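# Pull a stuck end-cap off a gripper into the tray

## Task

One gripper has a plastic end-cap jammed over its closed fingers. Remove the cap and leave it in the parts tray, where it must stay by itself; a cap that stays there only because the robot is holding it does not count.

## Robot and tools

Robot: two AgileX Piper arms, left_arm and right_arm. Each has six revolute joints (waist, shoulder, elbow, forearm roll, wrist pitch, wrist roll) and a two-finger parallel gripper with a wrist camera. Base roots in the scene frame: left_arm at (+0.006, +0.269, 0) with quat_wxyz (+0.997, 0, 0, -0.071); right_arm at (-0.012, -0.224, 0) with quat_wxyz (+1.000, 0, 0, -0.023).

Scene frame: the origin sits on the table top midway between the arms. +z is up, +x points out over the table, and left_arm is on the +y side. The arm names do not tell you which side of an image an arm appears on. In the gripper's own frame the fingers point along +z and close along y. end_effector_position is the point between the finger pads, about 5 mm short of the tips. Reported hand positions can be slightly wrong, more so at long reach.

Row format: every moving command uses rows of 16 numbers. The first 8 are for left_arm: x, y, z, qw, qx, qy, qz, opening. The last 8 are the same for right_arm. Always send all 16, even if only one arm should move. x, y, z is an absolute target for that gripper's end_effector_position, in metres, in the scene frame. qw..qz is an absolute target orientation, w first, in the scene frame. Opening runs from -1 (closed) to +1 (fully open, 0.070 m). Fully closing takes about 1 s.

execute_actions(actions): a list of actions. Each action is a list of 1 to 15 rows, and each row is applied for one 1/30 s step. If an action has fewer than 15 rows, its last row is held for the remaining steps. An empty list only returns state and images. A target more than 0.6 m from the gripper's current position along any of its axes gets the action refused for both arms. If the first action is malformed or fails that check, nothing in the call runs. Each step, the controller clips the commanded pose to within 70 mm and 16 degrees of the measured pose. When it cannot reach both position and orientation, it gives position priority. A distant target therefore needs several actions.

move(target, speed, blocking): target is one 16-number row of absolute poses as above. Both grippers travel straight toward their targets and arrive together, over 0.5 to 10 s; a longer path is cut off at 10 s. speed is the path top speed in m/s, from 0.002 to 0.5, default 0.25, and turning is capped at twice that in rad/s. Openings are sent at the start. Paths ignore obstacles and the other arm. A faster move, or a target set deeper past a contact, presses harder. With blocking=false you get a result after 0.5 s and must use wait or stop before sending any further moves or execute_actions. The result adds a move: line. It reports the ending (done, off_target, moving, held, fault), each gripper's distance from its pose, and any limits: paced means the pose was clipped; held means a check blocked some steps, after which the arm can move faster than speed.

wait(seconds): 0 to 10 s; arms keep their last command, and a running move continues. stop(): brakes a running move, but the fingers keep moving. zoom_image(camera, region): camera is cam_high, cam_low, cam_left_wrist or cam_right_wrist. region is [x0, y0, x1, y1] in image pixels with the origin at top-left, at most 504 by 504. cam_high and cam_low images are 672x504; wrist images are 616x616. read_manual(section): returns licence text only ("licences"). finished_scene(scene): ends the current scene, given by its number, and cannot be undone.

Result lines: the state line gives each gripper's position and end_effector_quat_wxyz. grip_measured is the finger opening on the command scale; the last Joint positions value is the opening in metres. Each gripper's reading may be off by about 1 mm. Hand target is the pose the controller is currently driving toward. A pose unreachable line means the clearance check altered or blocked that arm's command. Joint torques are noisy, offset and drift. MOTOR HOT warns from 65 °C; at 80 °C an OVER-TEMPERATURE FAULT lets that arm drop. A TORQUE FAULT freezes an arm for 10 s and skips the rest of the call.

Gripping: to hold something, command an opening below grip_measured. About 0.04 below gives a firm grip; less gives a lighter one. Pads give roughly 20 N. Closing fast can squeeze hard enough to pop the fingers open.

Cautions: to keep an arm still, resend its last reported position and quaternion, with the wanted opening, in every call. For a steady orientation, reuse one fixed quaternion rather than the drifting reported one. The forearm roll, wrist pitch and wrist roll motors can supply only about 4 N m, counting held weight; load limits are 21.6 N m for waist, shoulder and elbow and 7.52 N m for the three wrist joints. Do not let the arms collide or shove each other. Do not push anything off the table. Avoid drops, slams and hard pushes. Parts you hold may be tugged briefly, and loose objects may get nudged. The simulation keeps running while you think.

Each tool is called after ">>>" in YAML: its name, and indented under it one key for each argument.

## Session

>>> execute_actions:
  actions: []

Scene clock: 0.00 s.
left_arm: end_effector_position=(+0.1032, +0.4933, +0.1370) grip_measured=-1.00 end_effector_quat_wxyz=(-0.184, +0.940, -0.280, +0.064) | right_arm: end_effector_position=(+0.2531, -0.5028, +0.3296) grip_measured=+1.00 end_effector_quat_wxyz=(+0.560, +0.024, +0.816, -0.143)
Joint positions: left_arm=[ 1.419  1.139 -0.75  -0.159  0.901 -1.21   0.   ] | right_arm=[-1.242  1.359 -1.168  1.236  1.008 -1.699  0.07 ]
Joint torques (N m, as the arm reports them, + toward a larger angle): no reading
Motor temperatures (°C, as the motors report them): left_arm=[24 25 24 28 28 25] | right_arm=[29 28 27 28 28 30]
Hand target (left_arm): +0.103, +0.493, +0.137; -0.184, +0.940, -0.280, +0.064
Hand target (right_arm): +0.253, -0.503, +0.330; +0.560, +0.024, +0.816, -0.143

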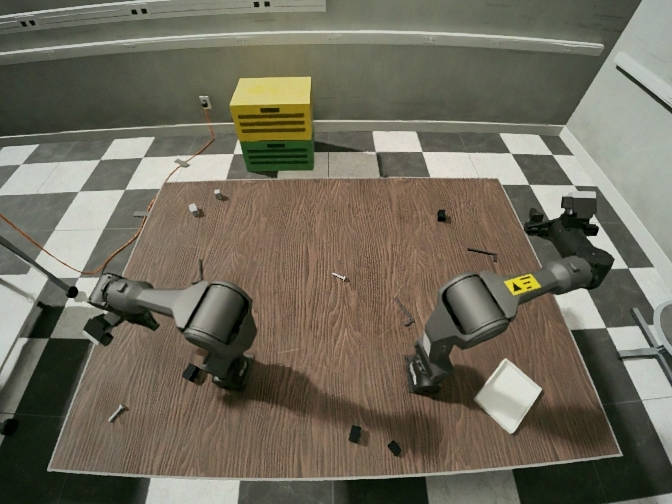

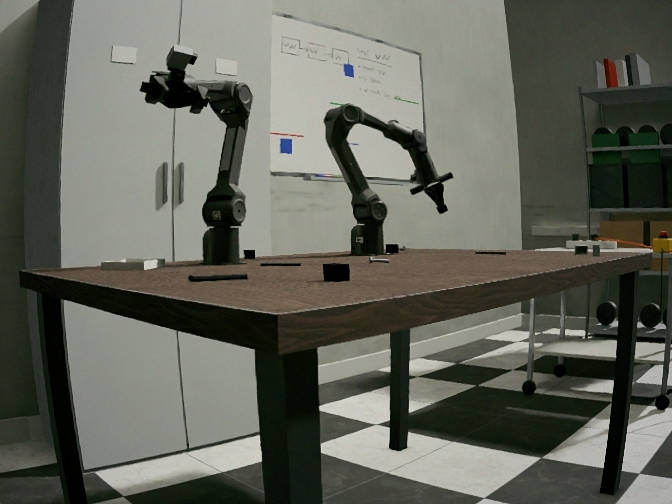

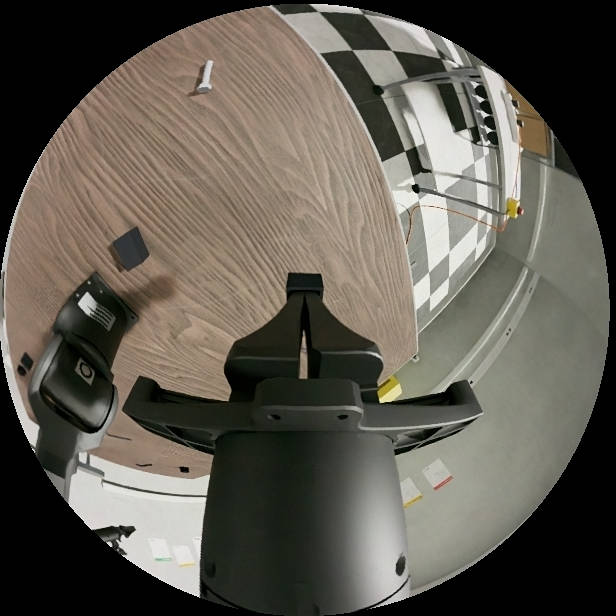

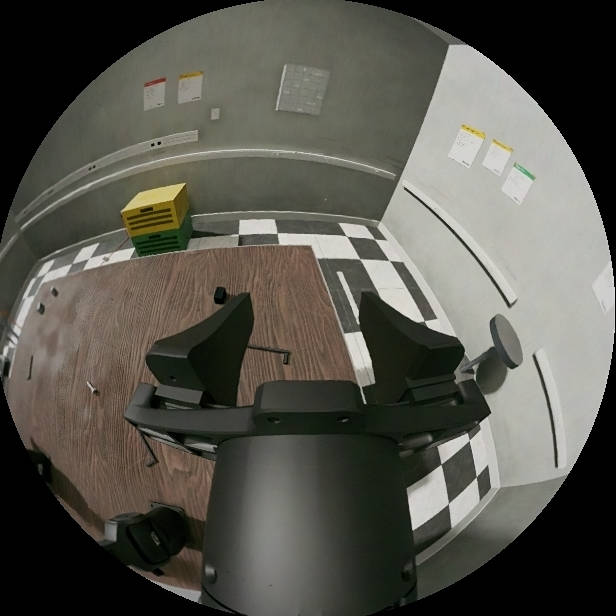

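>>> move:
  target: [0.34,0.29,0.16,-0.263,0.527,-0.726,0.354,-1, 0.30,-0.27,0.18,0.226,0.314,0.897,0.214,0.4]
  speed: 0.5

>>> move:
  target: [0.3009,0.0222,0.1796,0.221,0.128,0.838,-0.482,-1, 0.290,-0.016,0.206,-0.183,0.5,0.683,0.5,0.4]
  speed: 0.5

Scene clock: 33.87 s.
left_arm: end_effector_position=(+0.3394, +0.2869, +0.1593) grip_measured=-1.00 end_effector_quat_wxyz=(+0.259, -0.529, +0.726, -0.354) | right_arm: end_effector_position=(+0.2999, -0.2722, +0.1787) grip_measured=+0.40 end_effector_quat_wxyz=(+0.228, +0.315, +0.895, +0.220)
Joint positions: left_arm=[ 0.548  1.273 -0.652 -1.159  0.599  0.005  0.   ] | right_arm=[-0.45   1.332 -0.956  0.626  0.959 -0.102  0.049]
Joint torques (N m, as the arm reports them, + toward a larger angle): left_arm=[ 0.27 -2.85 -2.82 -0.33 -0.01 -0.08] | right_arm=[-0.73 -5.78 -3.75  0.15 -0.4  -0.15]
Motor temperatures (°C, as the motors report them): left_arm=[24 25 25 28 29 25] | right_arm=[29 29 27 28 28 30]
Hand target (left_arm): +0.339, +0.287, +0.159; +0.259, -0.530, +0.726, -0.354
Hand target (right_arm): +0.300, -0.272, +0.179; +0.229, +0.314, +0.895, +0.219
Off the commanded pose (left_arm): 0.003 m, 1 deg.
Off the commanded pose (right_arm): 0.003 m, 1 deg.
move: done

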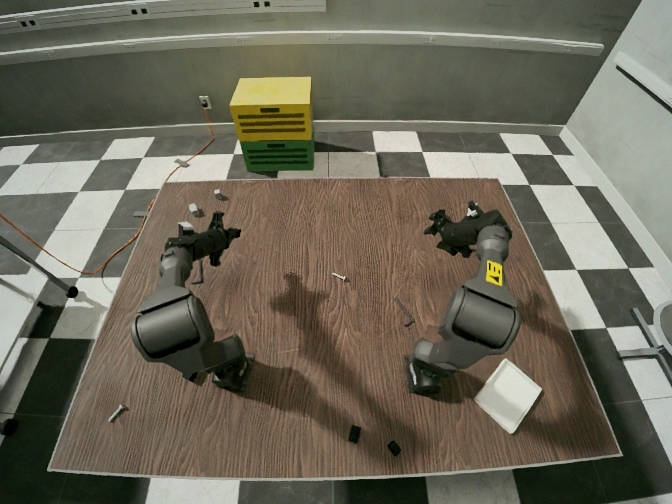

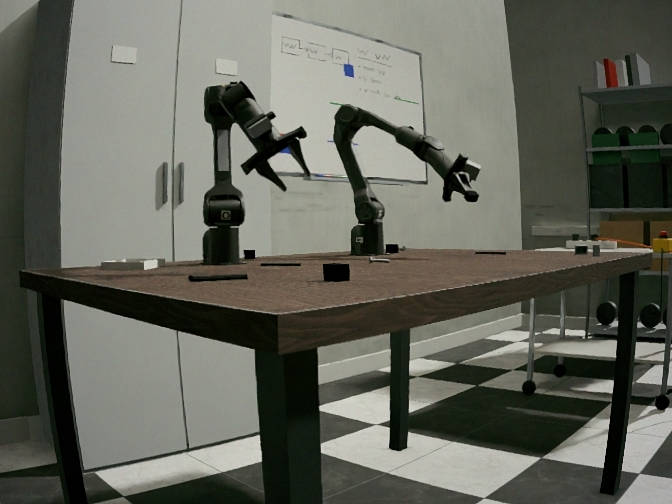

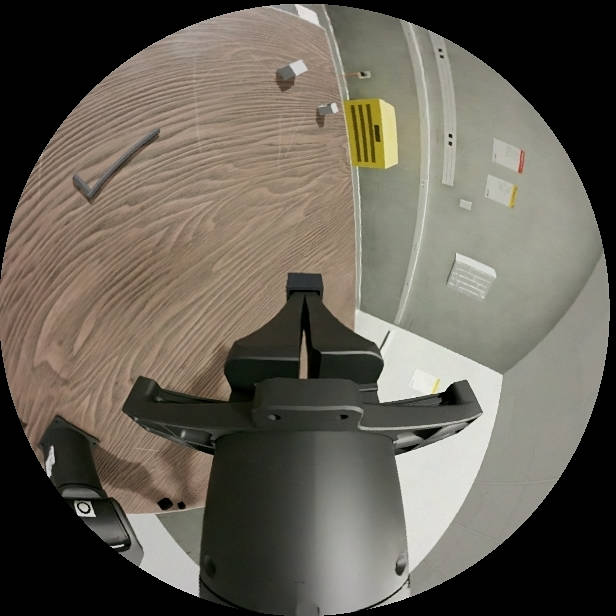

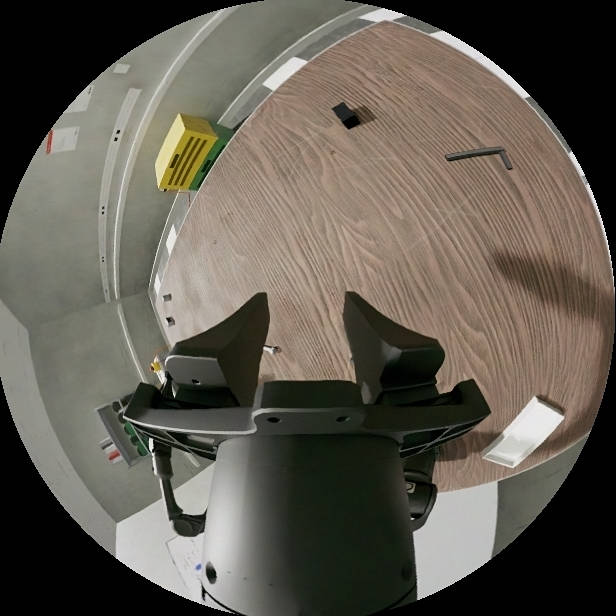

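Scene clock: 35.73 s.
left_arm: end_effector_position=(+0.2993, +0.0206, +0.1787) grip_measured=-1.00 end_effector_quat_wxyz=(+0.218, +0.129, +0.840, -0.480) | right_arm: end_effector_position=(+0.2893, -0.0156, +0.2064) grip_measured=+0.40 end_effector_quat_wxyz=(-0.184, +0.497, +0.681, +0.505)
Joint positions: left_arm=[-0.091  1.539 -0.826 -1.438  0.911  1.038  0.   ] | right_arm=[ 0.109  1.501 -0.886  1.328  1.073  0.592  0.049]
Joint torques (N m, as the arm reports them, + toward a larger angle): left_arm=[ 0.36 -5.34 -2.65 -0.45  0.22 -0.04] | right_arm=[-0.87 -5.81 -2.24  0.38  0.16 -0.12]
Motor temperatures (°C, as the motors report them): left_arm=[24 25 25 28 29 25] | right_arm=[29 29 27 28 28 30]
Hand target (left_arm): +0.299, +0.021, +0.178; +0.218, +0.128, +0.840, -0.480
Hand target (right_arm): +0.289, -0.016, +0.207; -0.184, +0.497, +0.681, +0.505
Off the commanded pose (left_arm): 0.002 m, 0 deg.
Off the commanded pose (right_arm): 0.001 m, 1 deg.
move: done

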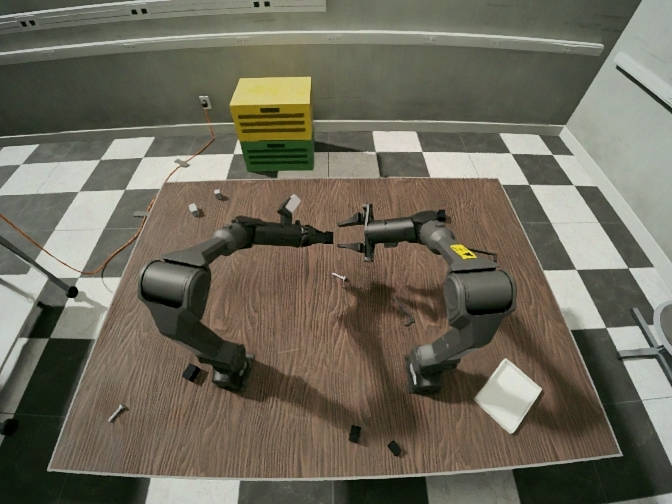

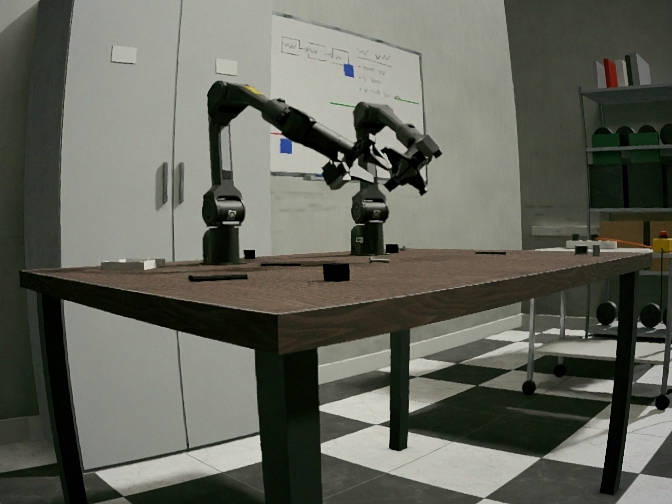

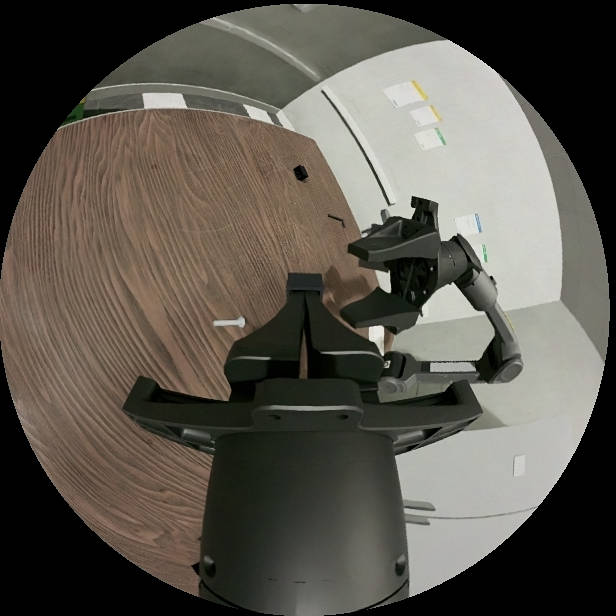

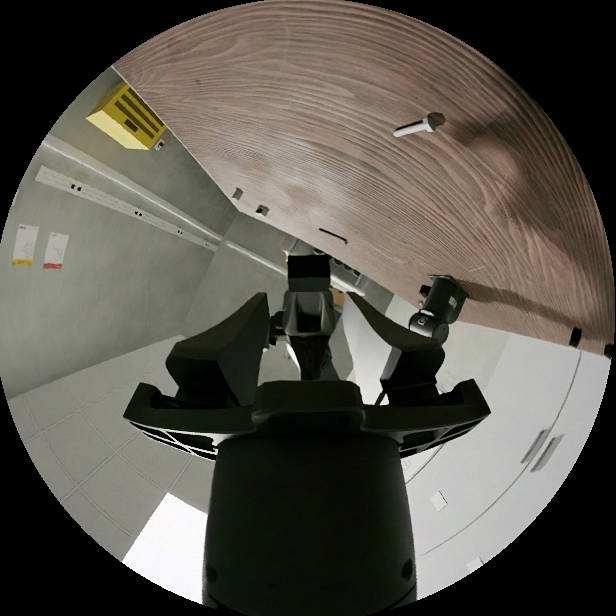

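>>> move:
  target: [0.3009,0.0222,0.1796,0.221,0.128,0.838,-0.482,-1, 0.3015,0.026,0.1857,-0.183,0.5,0.683,0.5,0.3]
  speed: 0.1

>>> zoom_image:
  camera: "cam_right_wrist"
  region: [220, 220, 400, 400]

>>> zoom_image:
  camera: "cam_left_wrist"
  region: [220, 200, 400, 380]

Scene clock: 45.07 s.
left_arm: end_effector_position=(+0.3009, +0.0223, +0.1795) grip_measured=-1.00 end_effector_quat_wxyz=(+0.221, +0.128, +0.838, -0.482) | right_arm: end_effector_position=(+0.3021, +0.0264, +0.1862) grip_measured=+0.30 end_effector_quat_wxyz=(-0.184, +0.500, +0.682, +0.501)
Joint positions: left_arm=[-0.082  1.541 -0.825 -1.446  0.918  1.05   0.   ] | right_arm=[ 0.267  1.596 -0.912  1.431  0.925  0.551  0.046]
Joint torques (N m, as the arm reports them, + toward a larger angle): left_arm=[ 0.1  -4.26 -3.12 -0.71  0.37  0.17] | right_arm=[-0.73 -7.34 -3.21  0.3   0.46 -0.03]
Motor temperatures (°C, as the motors report them): left_arm=[24 25 25 28 29 25] | right_arm=[29 29 27 28 28 30]
Hand target (left_arm): +0.301, +0.022, +0.180; +0.221, +0.128, +0.838, -0.482
Hand target (right_arm): +0.302, +0.026, +0.186; -0.184, +0.500, +0.682, +0.501
Off the commanded pose (left_arm): 0.000 m, 0 deg.
Off the commanded pose (right_arm): 0.001 m, 0 deg.
move: done

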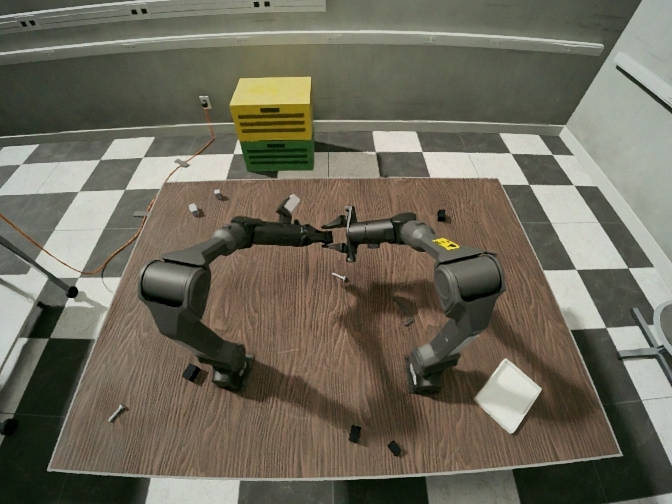

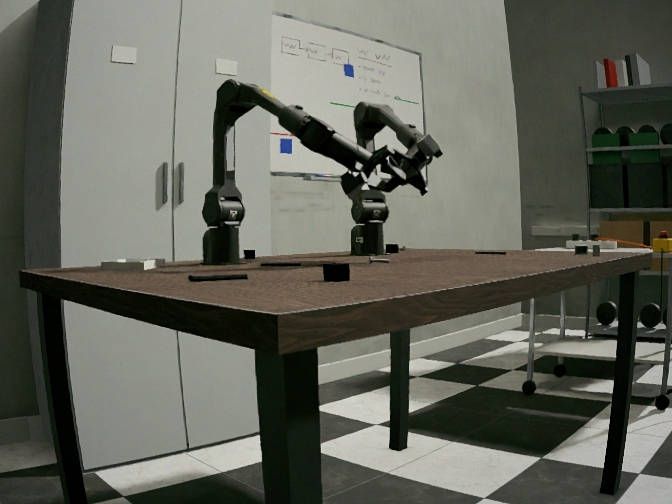

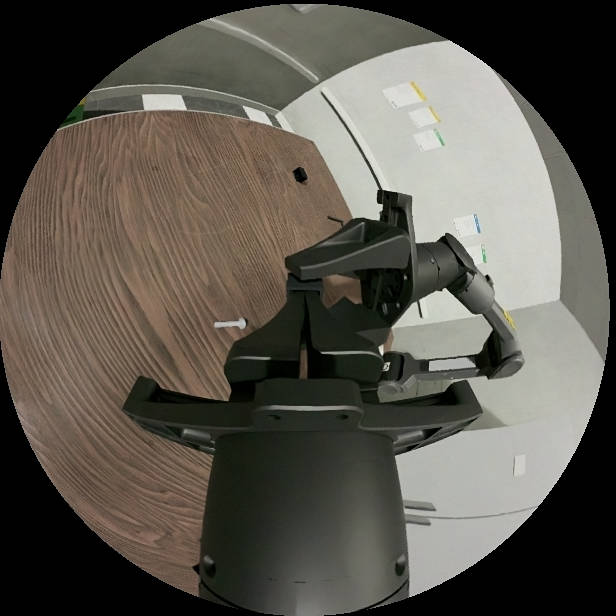

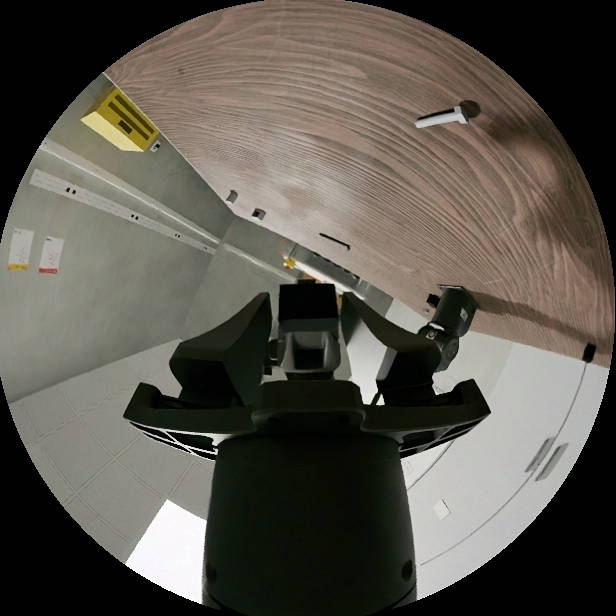

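Region (220, 220, 400, 400) of cam_right_wrist's 616x616 image, scaled by 2.800, with more detail than that image has.

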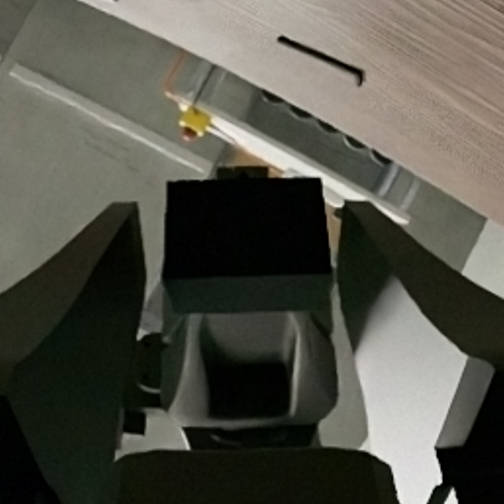

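Region (220, 200, 400, 380) of cam_left_wrist's 616x616 image, scaled by 2.800, with more detail than that image has.

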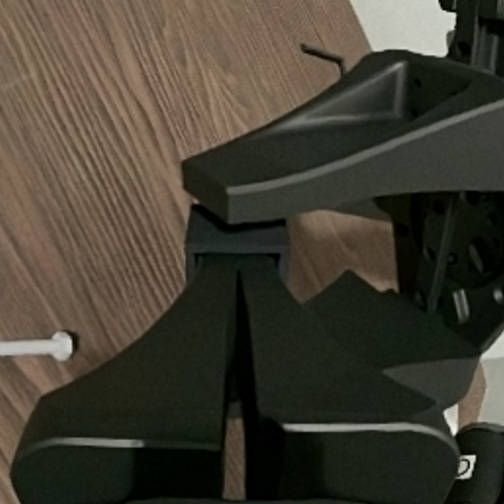

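>>> execute_actions:
  actions:
    - [[0.3009,0.0222,0.1796,0.221,0.128,0.838,-0.482,-1, 0.3012,0.026,0.1855,-0.183,0.5,0.683,0.5,0.24],[0.3009,0.0222,0.1796,0.221,0.128,0.838,-0.482,-1, 0.3012,0.026,0.1855,-0.183,0.5,0.683,0.5,0.18],[0.3009,0.0222,0.1796,0.221,0.128,0.838,-0.482,-1, 0.3012,0.026,0.1855,-0.183,0.5,0.683,0.5,0.12],[0.3009,0.0222,0.1796,0.221,0.128,0.838,-0.482,-1, 0.3012,0.026,0.1855,-0.183,0.5,0.683,0.5,0.07],[0.3009,0.0222,0.1796,0.221,0.128,0.838,-0.482,-1, 0.3012,0.026,0.1855,-0.183,0.5,0.683,0.5,0.03],[0.3009,0.0222,0.1796,0.221,0.128,0.838,-0.482,-1, 0.3012,0.026,0.1855,-0.183,0.5,0.683,0.5,0.01],[0.3009,0.0222,0.1796,0.221,0.128,0.838,-0.482,-1, 0.3012,0.026,0.1855,-0.183,0.5,0.683,0.5,-0.01],[0.3009,0.0222,0.1796,0.221,0.128,0.838,-0.482,-1, 0.3012,0.026,0.1855,-0.183,0.5,0.683,0.5,-0.03],[0.3009,0.0222,0.1796,0.221,0.128,0.838,-0.482,-1, 0.3012,0.026,0.1855,-0.183,0.5,0.683,0.5,-0.05],[0.3009,0.0222,0.1796,0.221,0.128,0.838,-0.482,-1, 0.3012,0.026,0.1855,-0.183,0.5,0.683,0.5,-0.07],[0.3009,0.0222,0.1796,0.221,0.128,0.838,-0.482,-1, 0.3012,0.026,0.1855,-0.183,0.5,0.683,0.5,-0.09],[0.3009,0.0222,0.1796,0.221,0.128,0.838,-0.482,-1, 0.3012,0.026,0.1855,-0.183,0.5,0.683,0.5,-0.11],[0.3009,0.0222,0.1796,0.221,0.128,0.838,-0.482,-1, 0.3012,0.026,0.1855,-0.183,0.5,0.683,0.5,-0.13],[0.3009,0.0222,0.1796,0.221,0.128,0.838,-0.482,-1, 0.3012,0.026,0.1855,-0.183,0.5,0.683,0.5,-0.16]]

Scene clock: 62.13 s.
left_arm: end_effector_position=(+0.3008, +0.0221, +0.1795) grip_measured=-1.00 end_effector_quat_wxyz=(+0.221, +0.128, +0.838, -0.482) | right_arm: end_effector_position=(+0.3012, +0.0258, +0.1853) grip_measured=-0.09 end_effector_quat_wxyz=(-0.183, +0.500, +0.683, +0.500)
Joint positions: left_arm=[-0.082  1.541 -0.825 -1.446  0.918  1.05   0.   ] | right_arm=[ 0.267  1.593 -0.908  1.428  0.923  0.55   0.032]
Joint torques (N m, as the arm reports them, + toward a larger angle): left_arm=[-0.38 -4.65 -3.74 -0.54  0.26  0.12] | right_arm=[ 0.22 -6.94 -2.54  0.4   0.19 -0.12]
Motor temperatures (°C, as the motors report them): left_arm=[24 25 25 29 29 25] | right_arm=[29 29 27 28 28 30]
Hand target (left_arm): +0.301, +0.022, +0.180; +0.221, +0.128, +0.838, -0.482
Hand target (right_arm): +0.301, +0.026, +0.185; -0.183, +0.500, +0.683, +0.500
Off the commanded pose (left_arm): 0.000 m, 0 deg.
Off the commanded pose (right_arm): 0.000 m, 0 deg.

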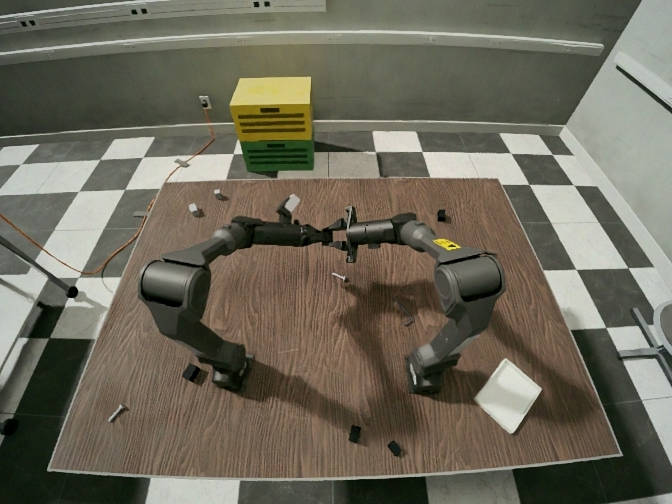

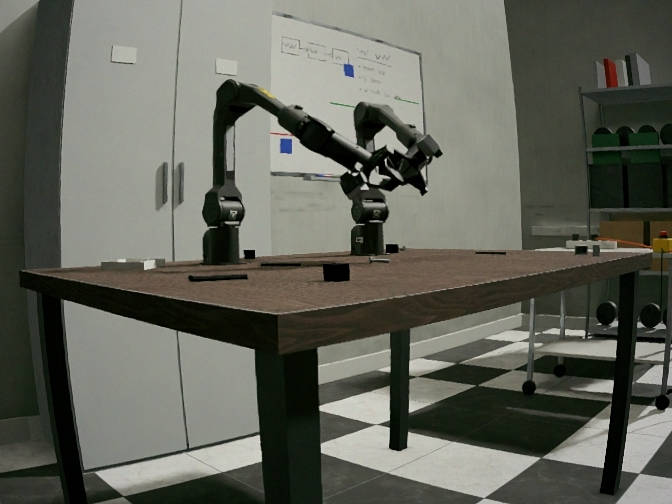

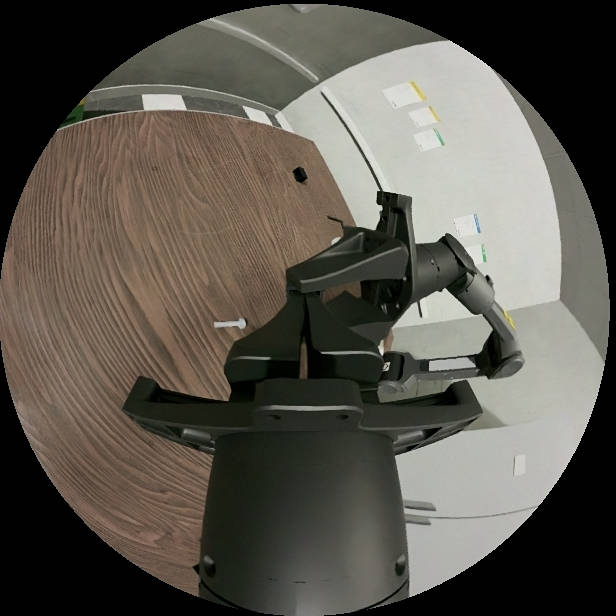

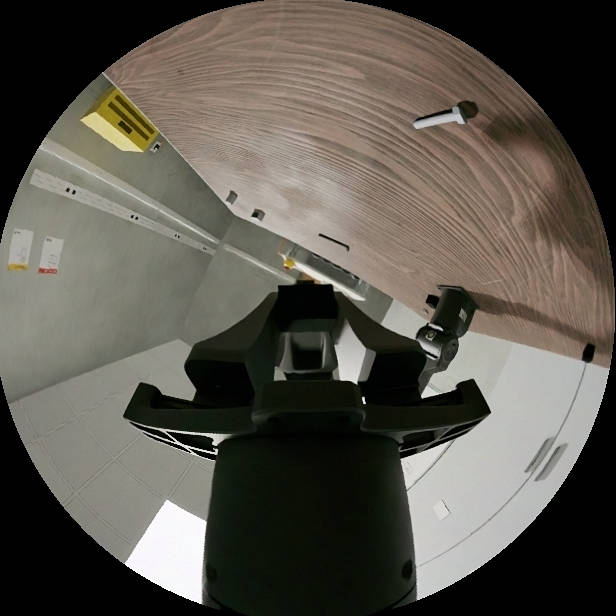

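>>> move:
  target: [0.2934,0.0482,0.1926,0.221,0.128,0.838,-0.482,-1, 0.3012,0.026,0.1855,-0.183,0.5,0.683,0.5,-0.16]
  speed: 0.04

>>> zoom_image:
  camera: "cam_high"
  region: [380, 330, 640, 490]

Scene clock: 67.77 s.
left_arm: end_effector_position=(+0.2937, +0.0487, +0.1930) grip_measured=-1.00 end_effector_quat_wxyz=(+0.221, +0.128, +0.838, -0.482) | right_arm: end_effector_position=(+0.3014, +0.0258, +0.1854) grip_measured=-0.09 end_effector_quat_wxyz=(-0.183, +0.500, +0.683, +0.500)
Joint positions: left_arm=[ 0.022  1.476 -0.814 -1.361  1.011  1.003  0.   ] | right_arm=[ 0.267  1.594 -0.909  1.428  0.923  0.55   0.032]
Joint torques (N m, as the arm reports them, + toward a larger angle): left_arm=[-0.58 -3.94 -2.6  -0.59  0.12  0.03] | right_arm=[-0.1  -6.18 -1.91  0.65  0.41 -0.09]
Motor temperatures (°C, as the motors report them): left_arm=[24 25 25 29 29 25] | right_arm=[29 29 27 28 28 30]
Hand target (left_arm): +0.294, +0.048, +0.193; +0.221, +0.128, +0.838, -0.482
Hand target (right_arm): +0.301, +0.026, +0.186; -0.183, +0.500, +0.683, +0.500
Off the commanded pose (left_arm): 0.001 m, 0 deg.
Off the commanded pose (right_arm): 0.000 m, 0 deg.
move: done

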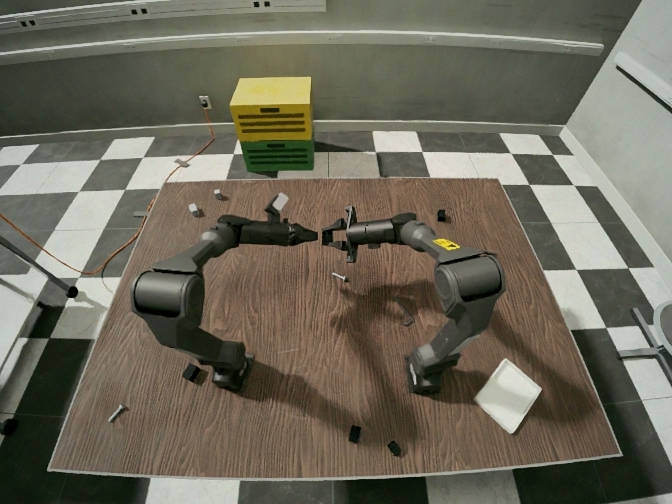

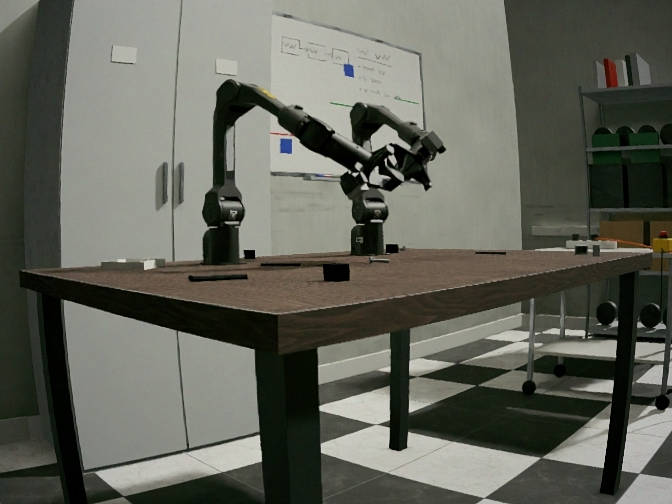

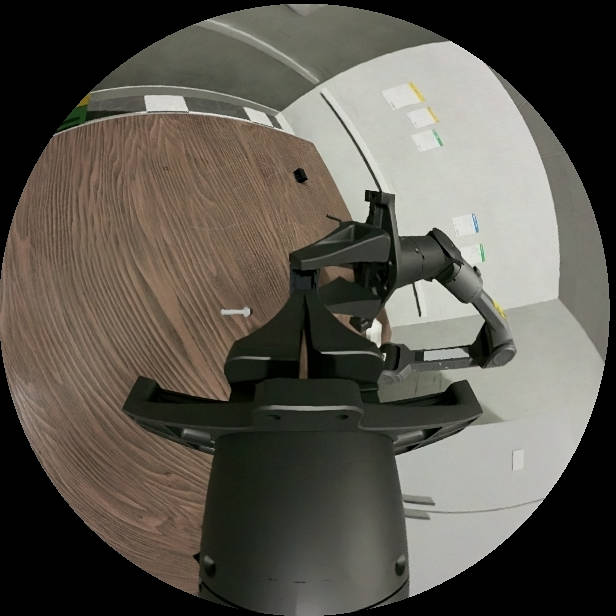

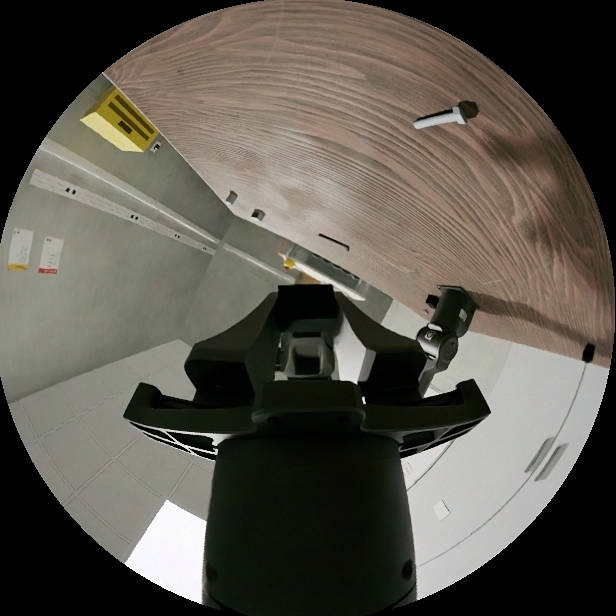

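Region (380, 330, 640, 490) of cam_high's 672x504 image, scaled by 1.938, with more detail than that image has; it fills the top 310 rows of this view, and the rest is white.

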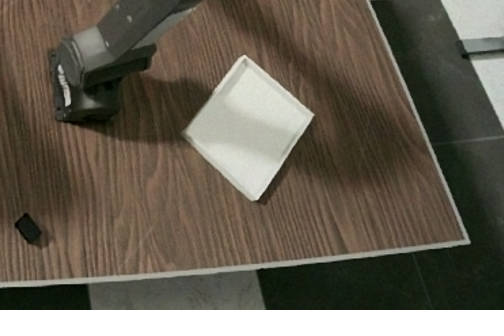

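>>> move:
  target: [0.2937,0.0487,0.193,0.221,0.128,0.838,-0.482,-1, 0.20,-0.33,0.075,0.080,0.381,0.920,-0.033,-0.16]
  speed: 0.45

>>> move:
  target: [0.2937,0.0487,0.193,0.221,0.128,0.838,-0.482,-1, -0.08,-0.445,0.042,-0.259,0,0.966,0,-0.16]
  speed: 0.4

>>> zoom_image:
  camera: "cam_low"
  region: [80, 200, 200, 290]

Scene clock: 115.13 s.
left_arm: end_effector_position=(+0.2937, +0.0487, +0.1930) grip_measured=-1.00 end_effector_quat_wxyz=(+0.221, +0.128, +0.838, -0.482) | right_arm: end_effector_position=(+0.2017, -0.3318, +0.0730) grip_measured=-0.09 end_effector_quat_wxyz=(+0.079, +0.382, +0.920, -0.040)
Joint positions: left_arm=[ 0.022  1.476 -0.815 -1.36   1.011  1.002  0.   ] | right_arm=[-0.345  1.367 -0.713 -0.106  0.849  0.462  0.032]
Joint torques (N m, as the arm reports them, + toward a larger angle): left_arm=[ 0.3  -4.9  -3.85 -0.4   0.32 -0.08] | right_arm=[-0.21 -3.3  -2.57 -0.1   0.02 -0.04]
Motor temperatures (°C, as the motors report them): left_arm=[24 25 25 29 29 25] | right_arm=[29 29 27 28 28 30]
Hand target (left_arm): +0.294, +0.049, +0.193; +0.221, +0.128, +0.838, -0.482
Hand target (right_arm): +0.202, -0.332, +0.073; +0.079, +0.382, +0.920, -0.040
Off the commanded pose (left_arm): 0.000 m, 0 deg.
Off the commanded pose (right_arm): 0.003 m, 1 deg.
move: done

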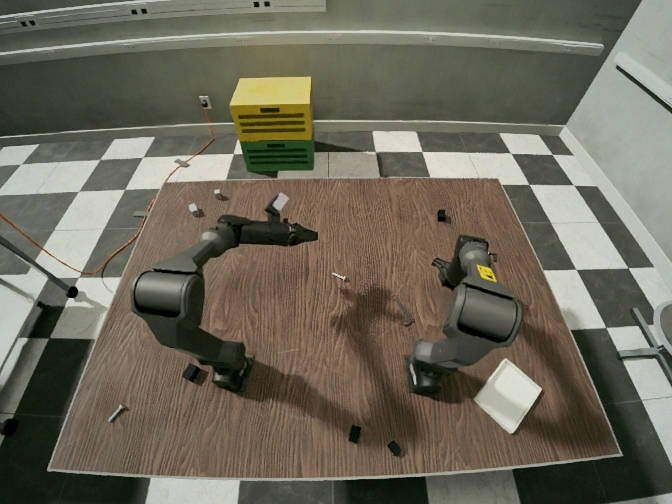

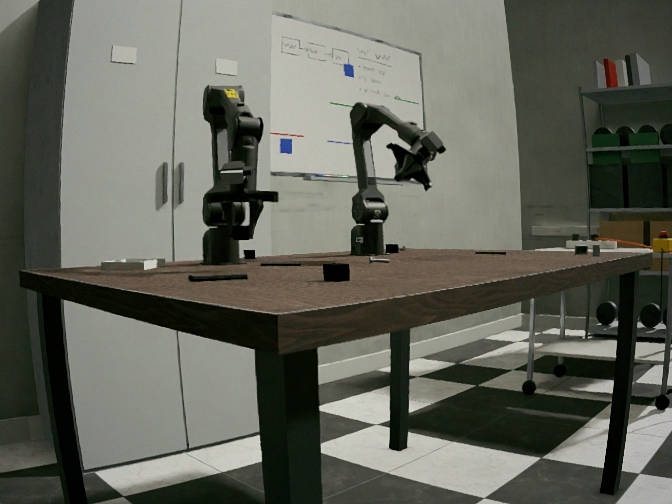

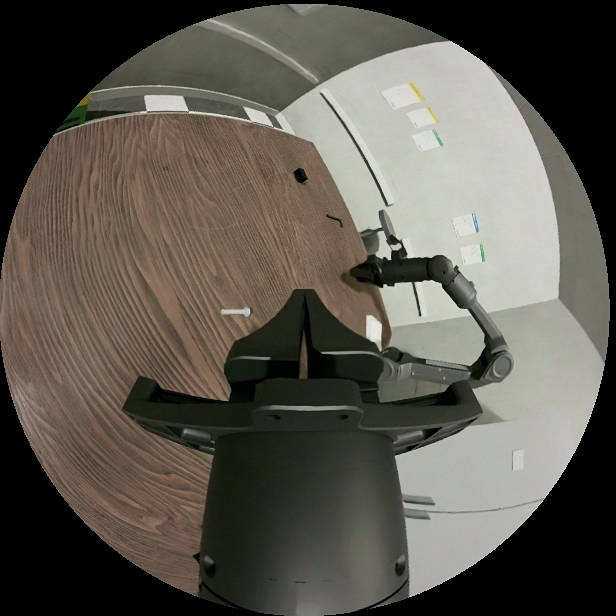

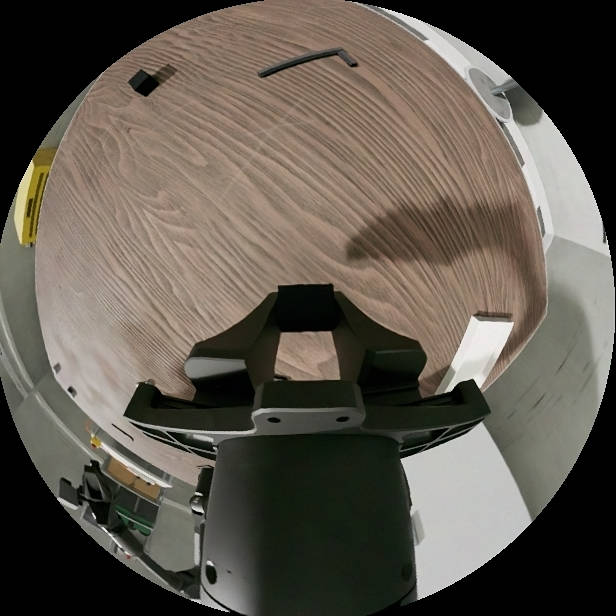

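Scene clock: 116.90 s.
left_arm: end_effector_position=(+0.2937, +0.0487, +0.1930) grip_measured=-1.00 end_effector_quat_wxyz=(+0.221, +0.128, +0.838, -0.482) | right_arm: end_effector_position=(-0.0815, -0.4468, +0.0414) grip_measured=-0.09 end_effector_quat_wxyz=(-0.264, +0.001, +0.964, -0.003)
Joint positions: left_arm=[ 0.022  1.476 -0.815 -1.36   1.011  1.002  0.   ] | right_arm=[-1.33   1.585 -0.654 -0.661  0.953 -0.919  0.032]
Joint torques (N m, as the arm reports them, + toward a larger angle): left_arm=[ 0.26 -4.88 -3.82 -0.4   0.32 -0.08] | right_arm=[-0.16 -5.99 -2.68 -0.24  0.32  0.08]
Motor temperatures (°C, as the motors report them): left_arm=[24 25 25 29 29 25] | right_arm=[29 29 27 28 28 30]
Hand target (left_arm): +0.294, +0.049, +0.193; +0.221, +0.128, +0.838, -0.482
Hand target (right_arm): -0.082, -0.447, +0.042; -0.264, +0.002, +0.964, -0.003
Off the commanded pose (left_arm): 0.000 m, 0 deg.
Off the commanded pose (right_arm): 0.002 m, 1 deg.
move: done

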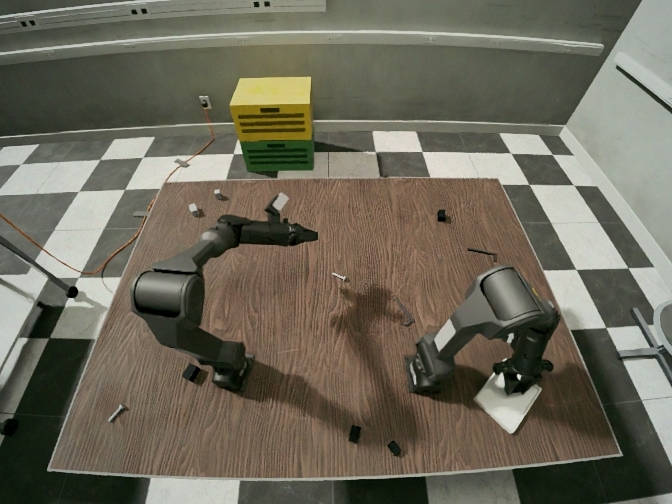

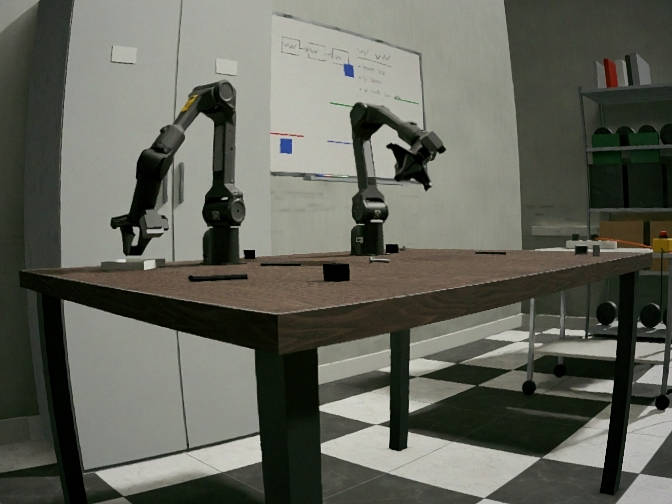

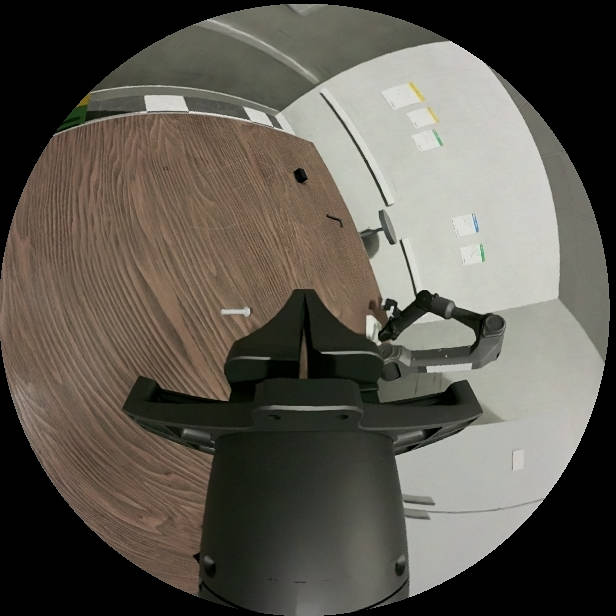

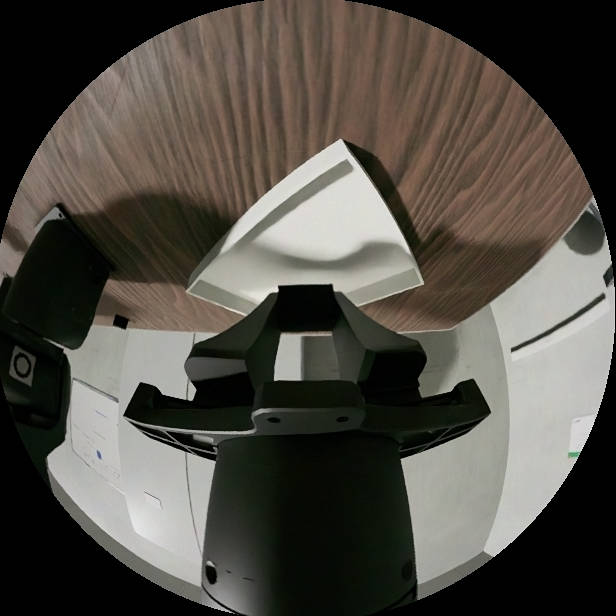

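Region (80, 200, 200, 290) of cam_low's 672x504 image, scaled by 4.200, with more detail than that image has; it fills the top 378 rows of this view, and the rest is white.

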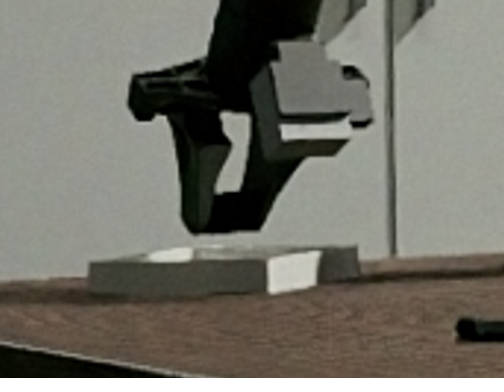

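>>> move:
  target: [0.2937,0.0487,0.193,0.221,0.128,0.838,-0.482,-1, -0.0815,-0.4468,0.018,-0.259,0,0.966,0,-0.16]
  speed: 0.045

>>> zoom_image:
  camera: "cam_right_wrist"
  region: [210, 220, 410, 360]

>>> zoom_image:
  camera: "cam_low"
  region: [80, 200, 200, 290]

Scene clock: 124.13 s.
left_arm: end_effector_position=(+0.2937, +0.0487, +0.1930) grip_measured=-1.00 end_effector_quat_wxyz=(+0.221, +0.128, +0.838, -0.482) | right_arm: end_effector_position=(-0.0814, -0.4472, +0.0175) grip_measured=-0.09 end_effector_quat_wxyz=(-0.259, -0.000, +0.966, -0.000)
Joint positions: left_arm=[ 0.022  1.476 -0.815 -1.36   1.011  1.002  0.   ] | right_arm=[-1.34   1.658 -0.62  -0.705  0.861 -0.851  0.032]
Joint torques (N m, as the arm reports them, + toward a larger angle): left_arm=[ 0.25 -4.72 -3.84 -0.4   0.32 -0.07] | right_arm=[-0.76 -6.2  -1.08 -0.37  0.35 -0.07]
Motor temperatures (°C, as the motors report them): left_arm=[24 25 25 29 29 25] | right_arm=[29 29 27 28 28 30]
Hand target (left_arm): +0.294, +0.049, +0.193; +0.221, +0.128, +0.838, -0.482
Hand target (right_arm): -0.081, -0.447, +0.018; -0.259, -0.000, +0.966, -0.000
Off the commanded pose (left_arm): 0.000 m, 0 deg.
Off the commanded pose (right_arm): 0.001 m, 0 deg.
move: done

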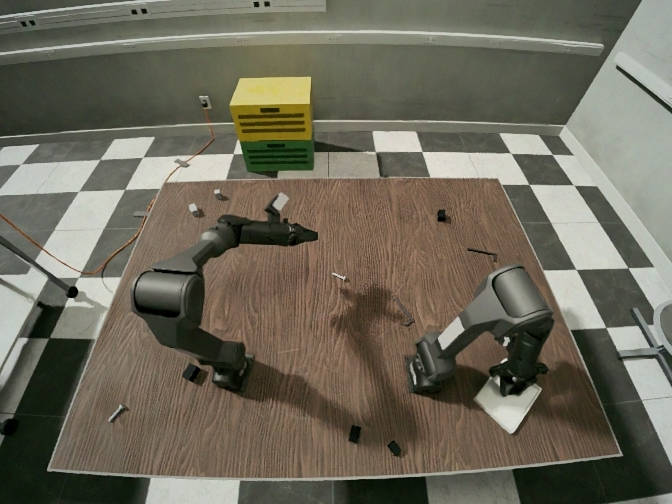

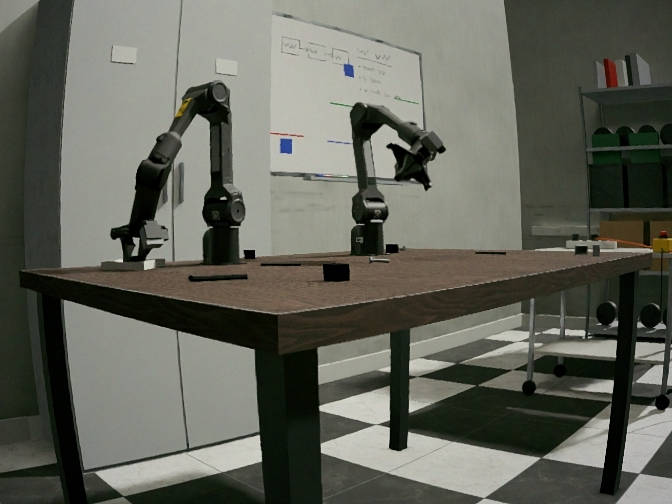

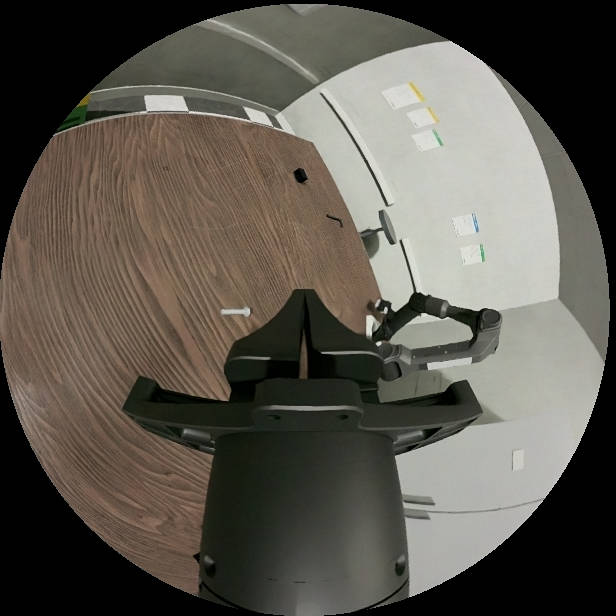

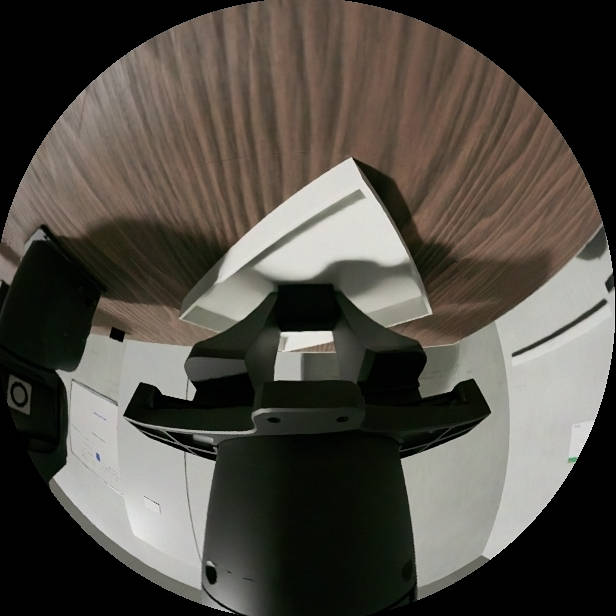

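Region (210, 220, 410, 360) of cam_right_wrist's 616x616 image, scaled by 2.520, with more detail than that image has; it fills the top 353 rows of this view, and the rest is white.

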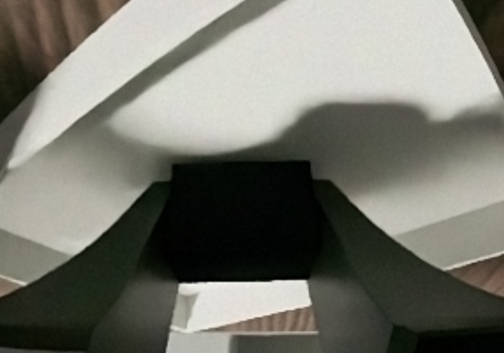

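Region (80, 200, 200, 290) of cam_low's 672x504 image, scaled by 4.200, with more detail than that image has; it fills the top 378 rows of this view, and the rest is white.

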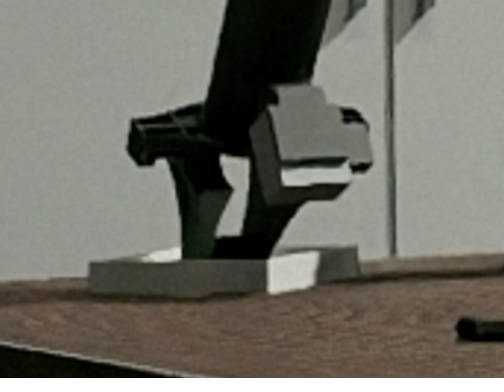

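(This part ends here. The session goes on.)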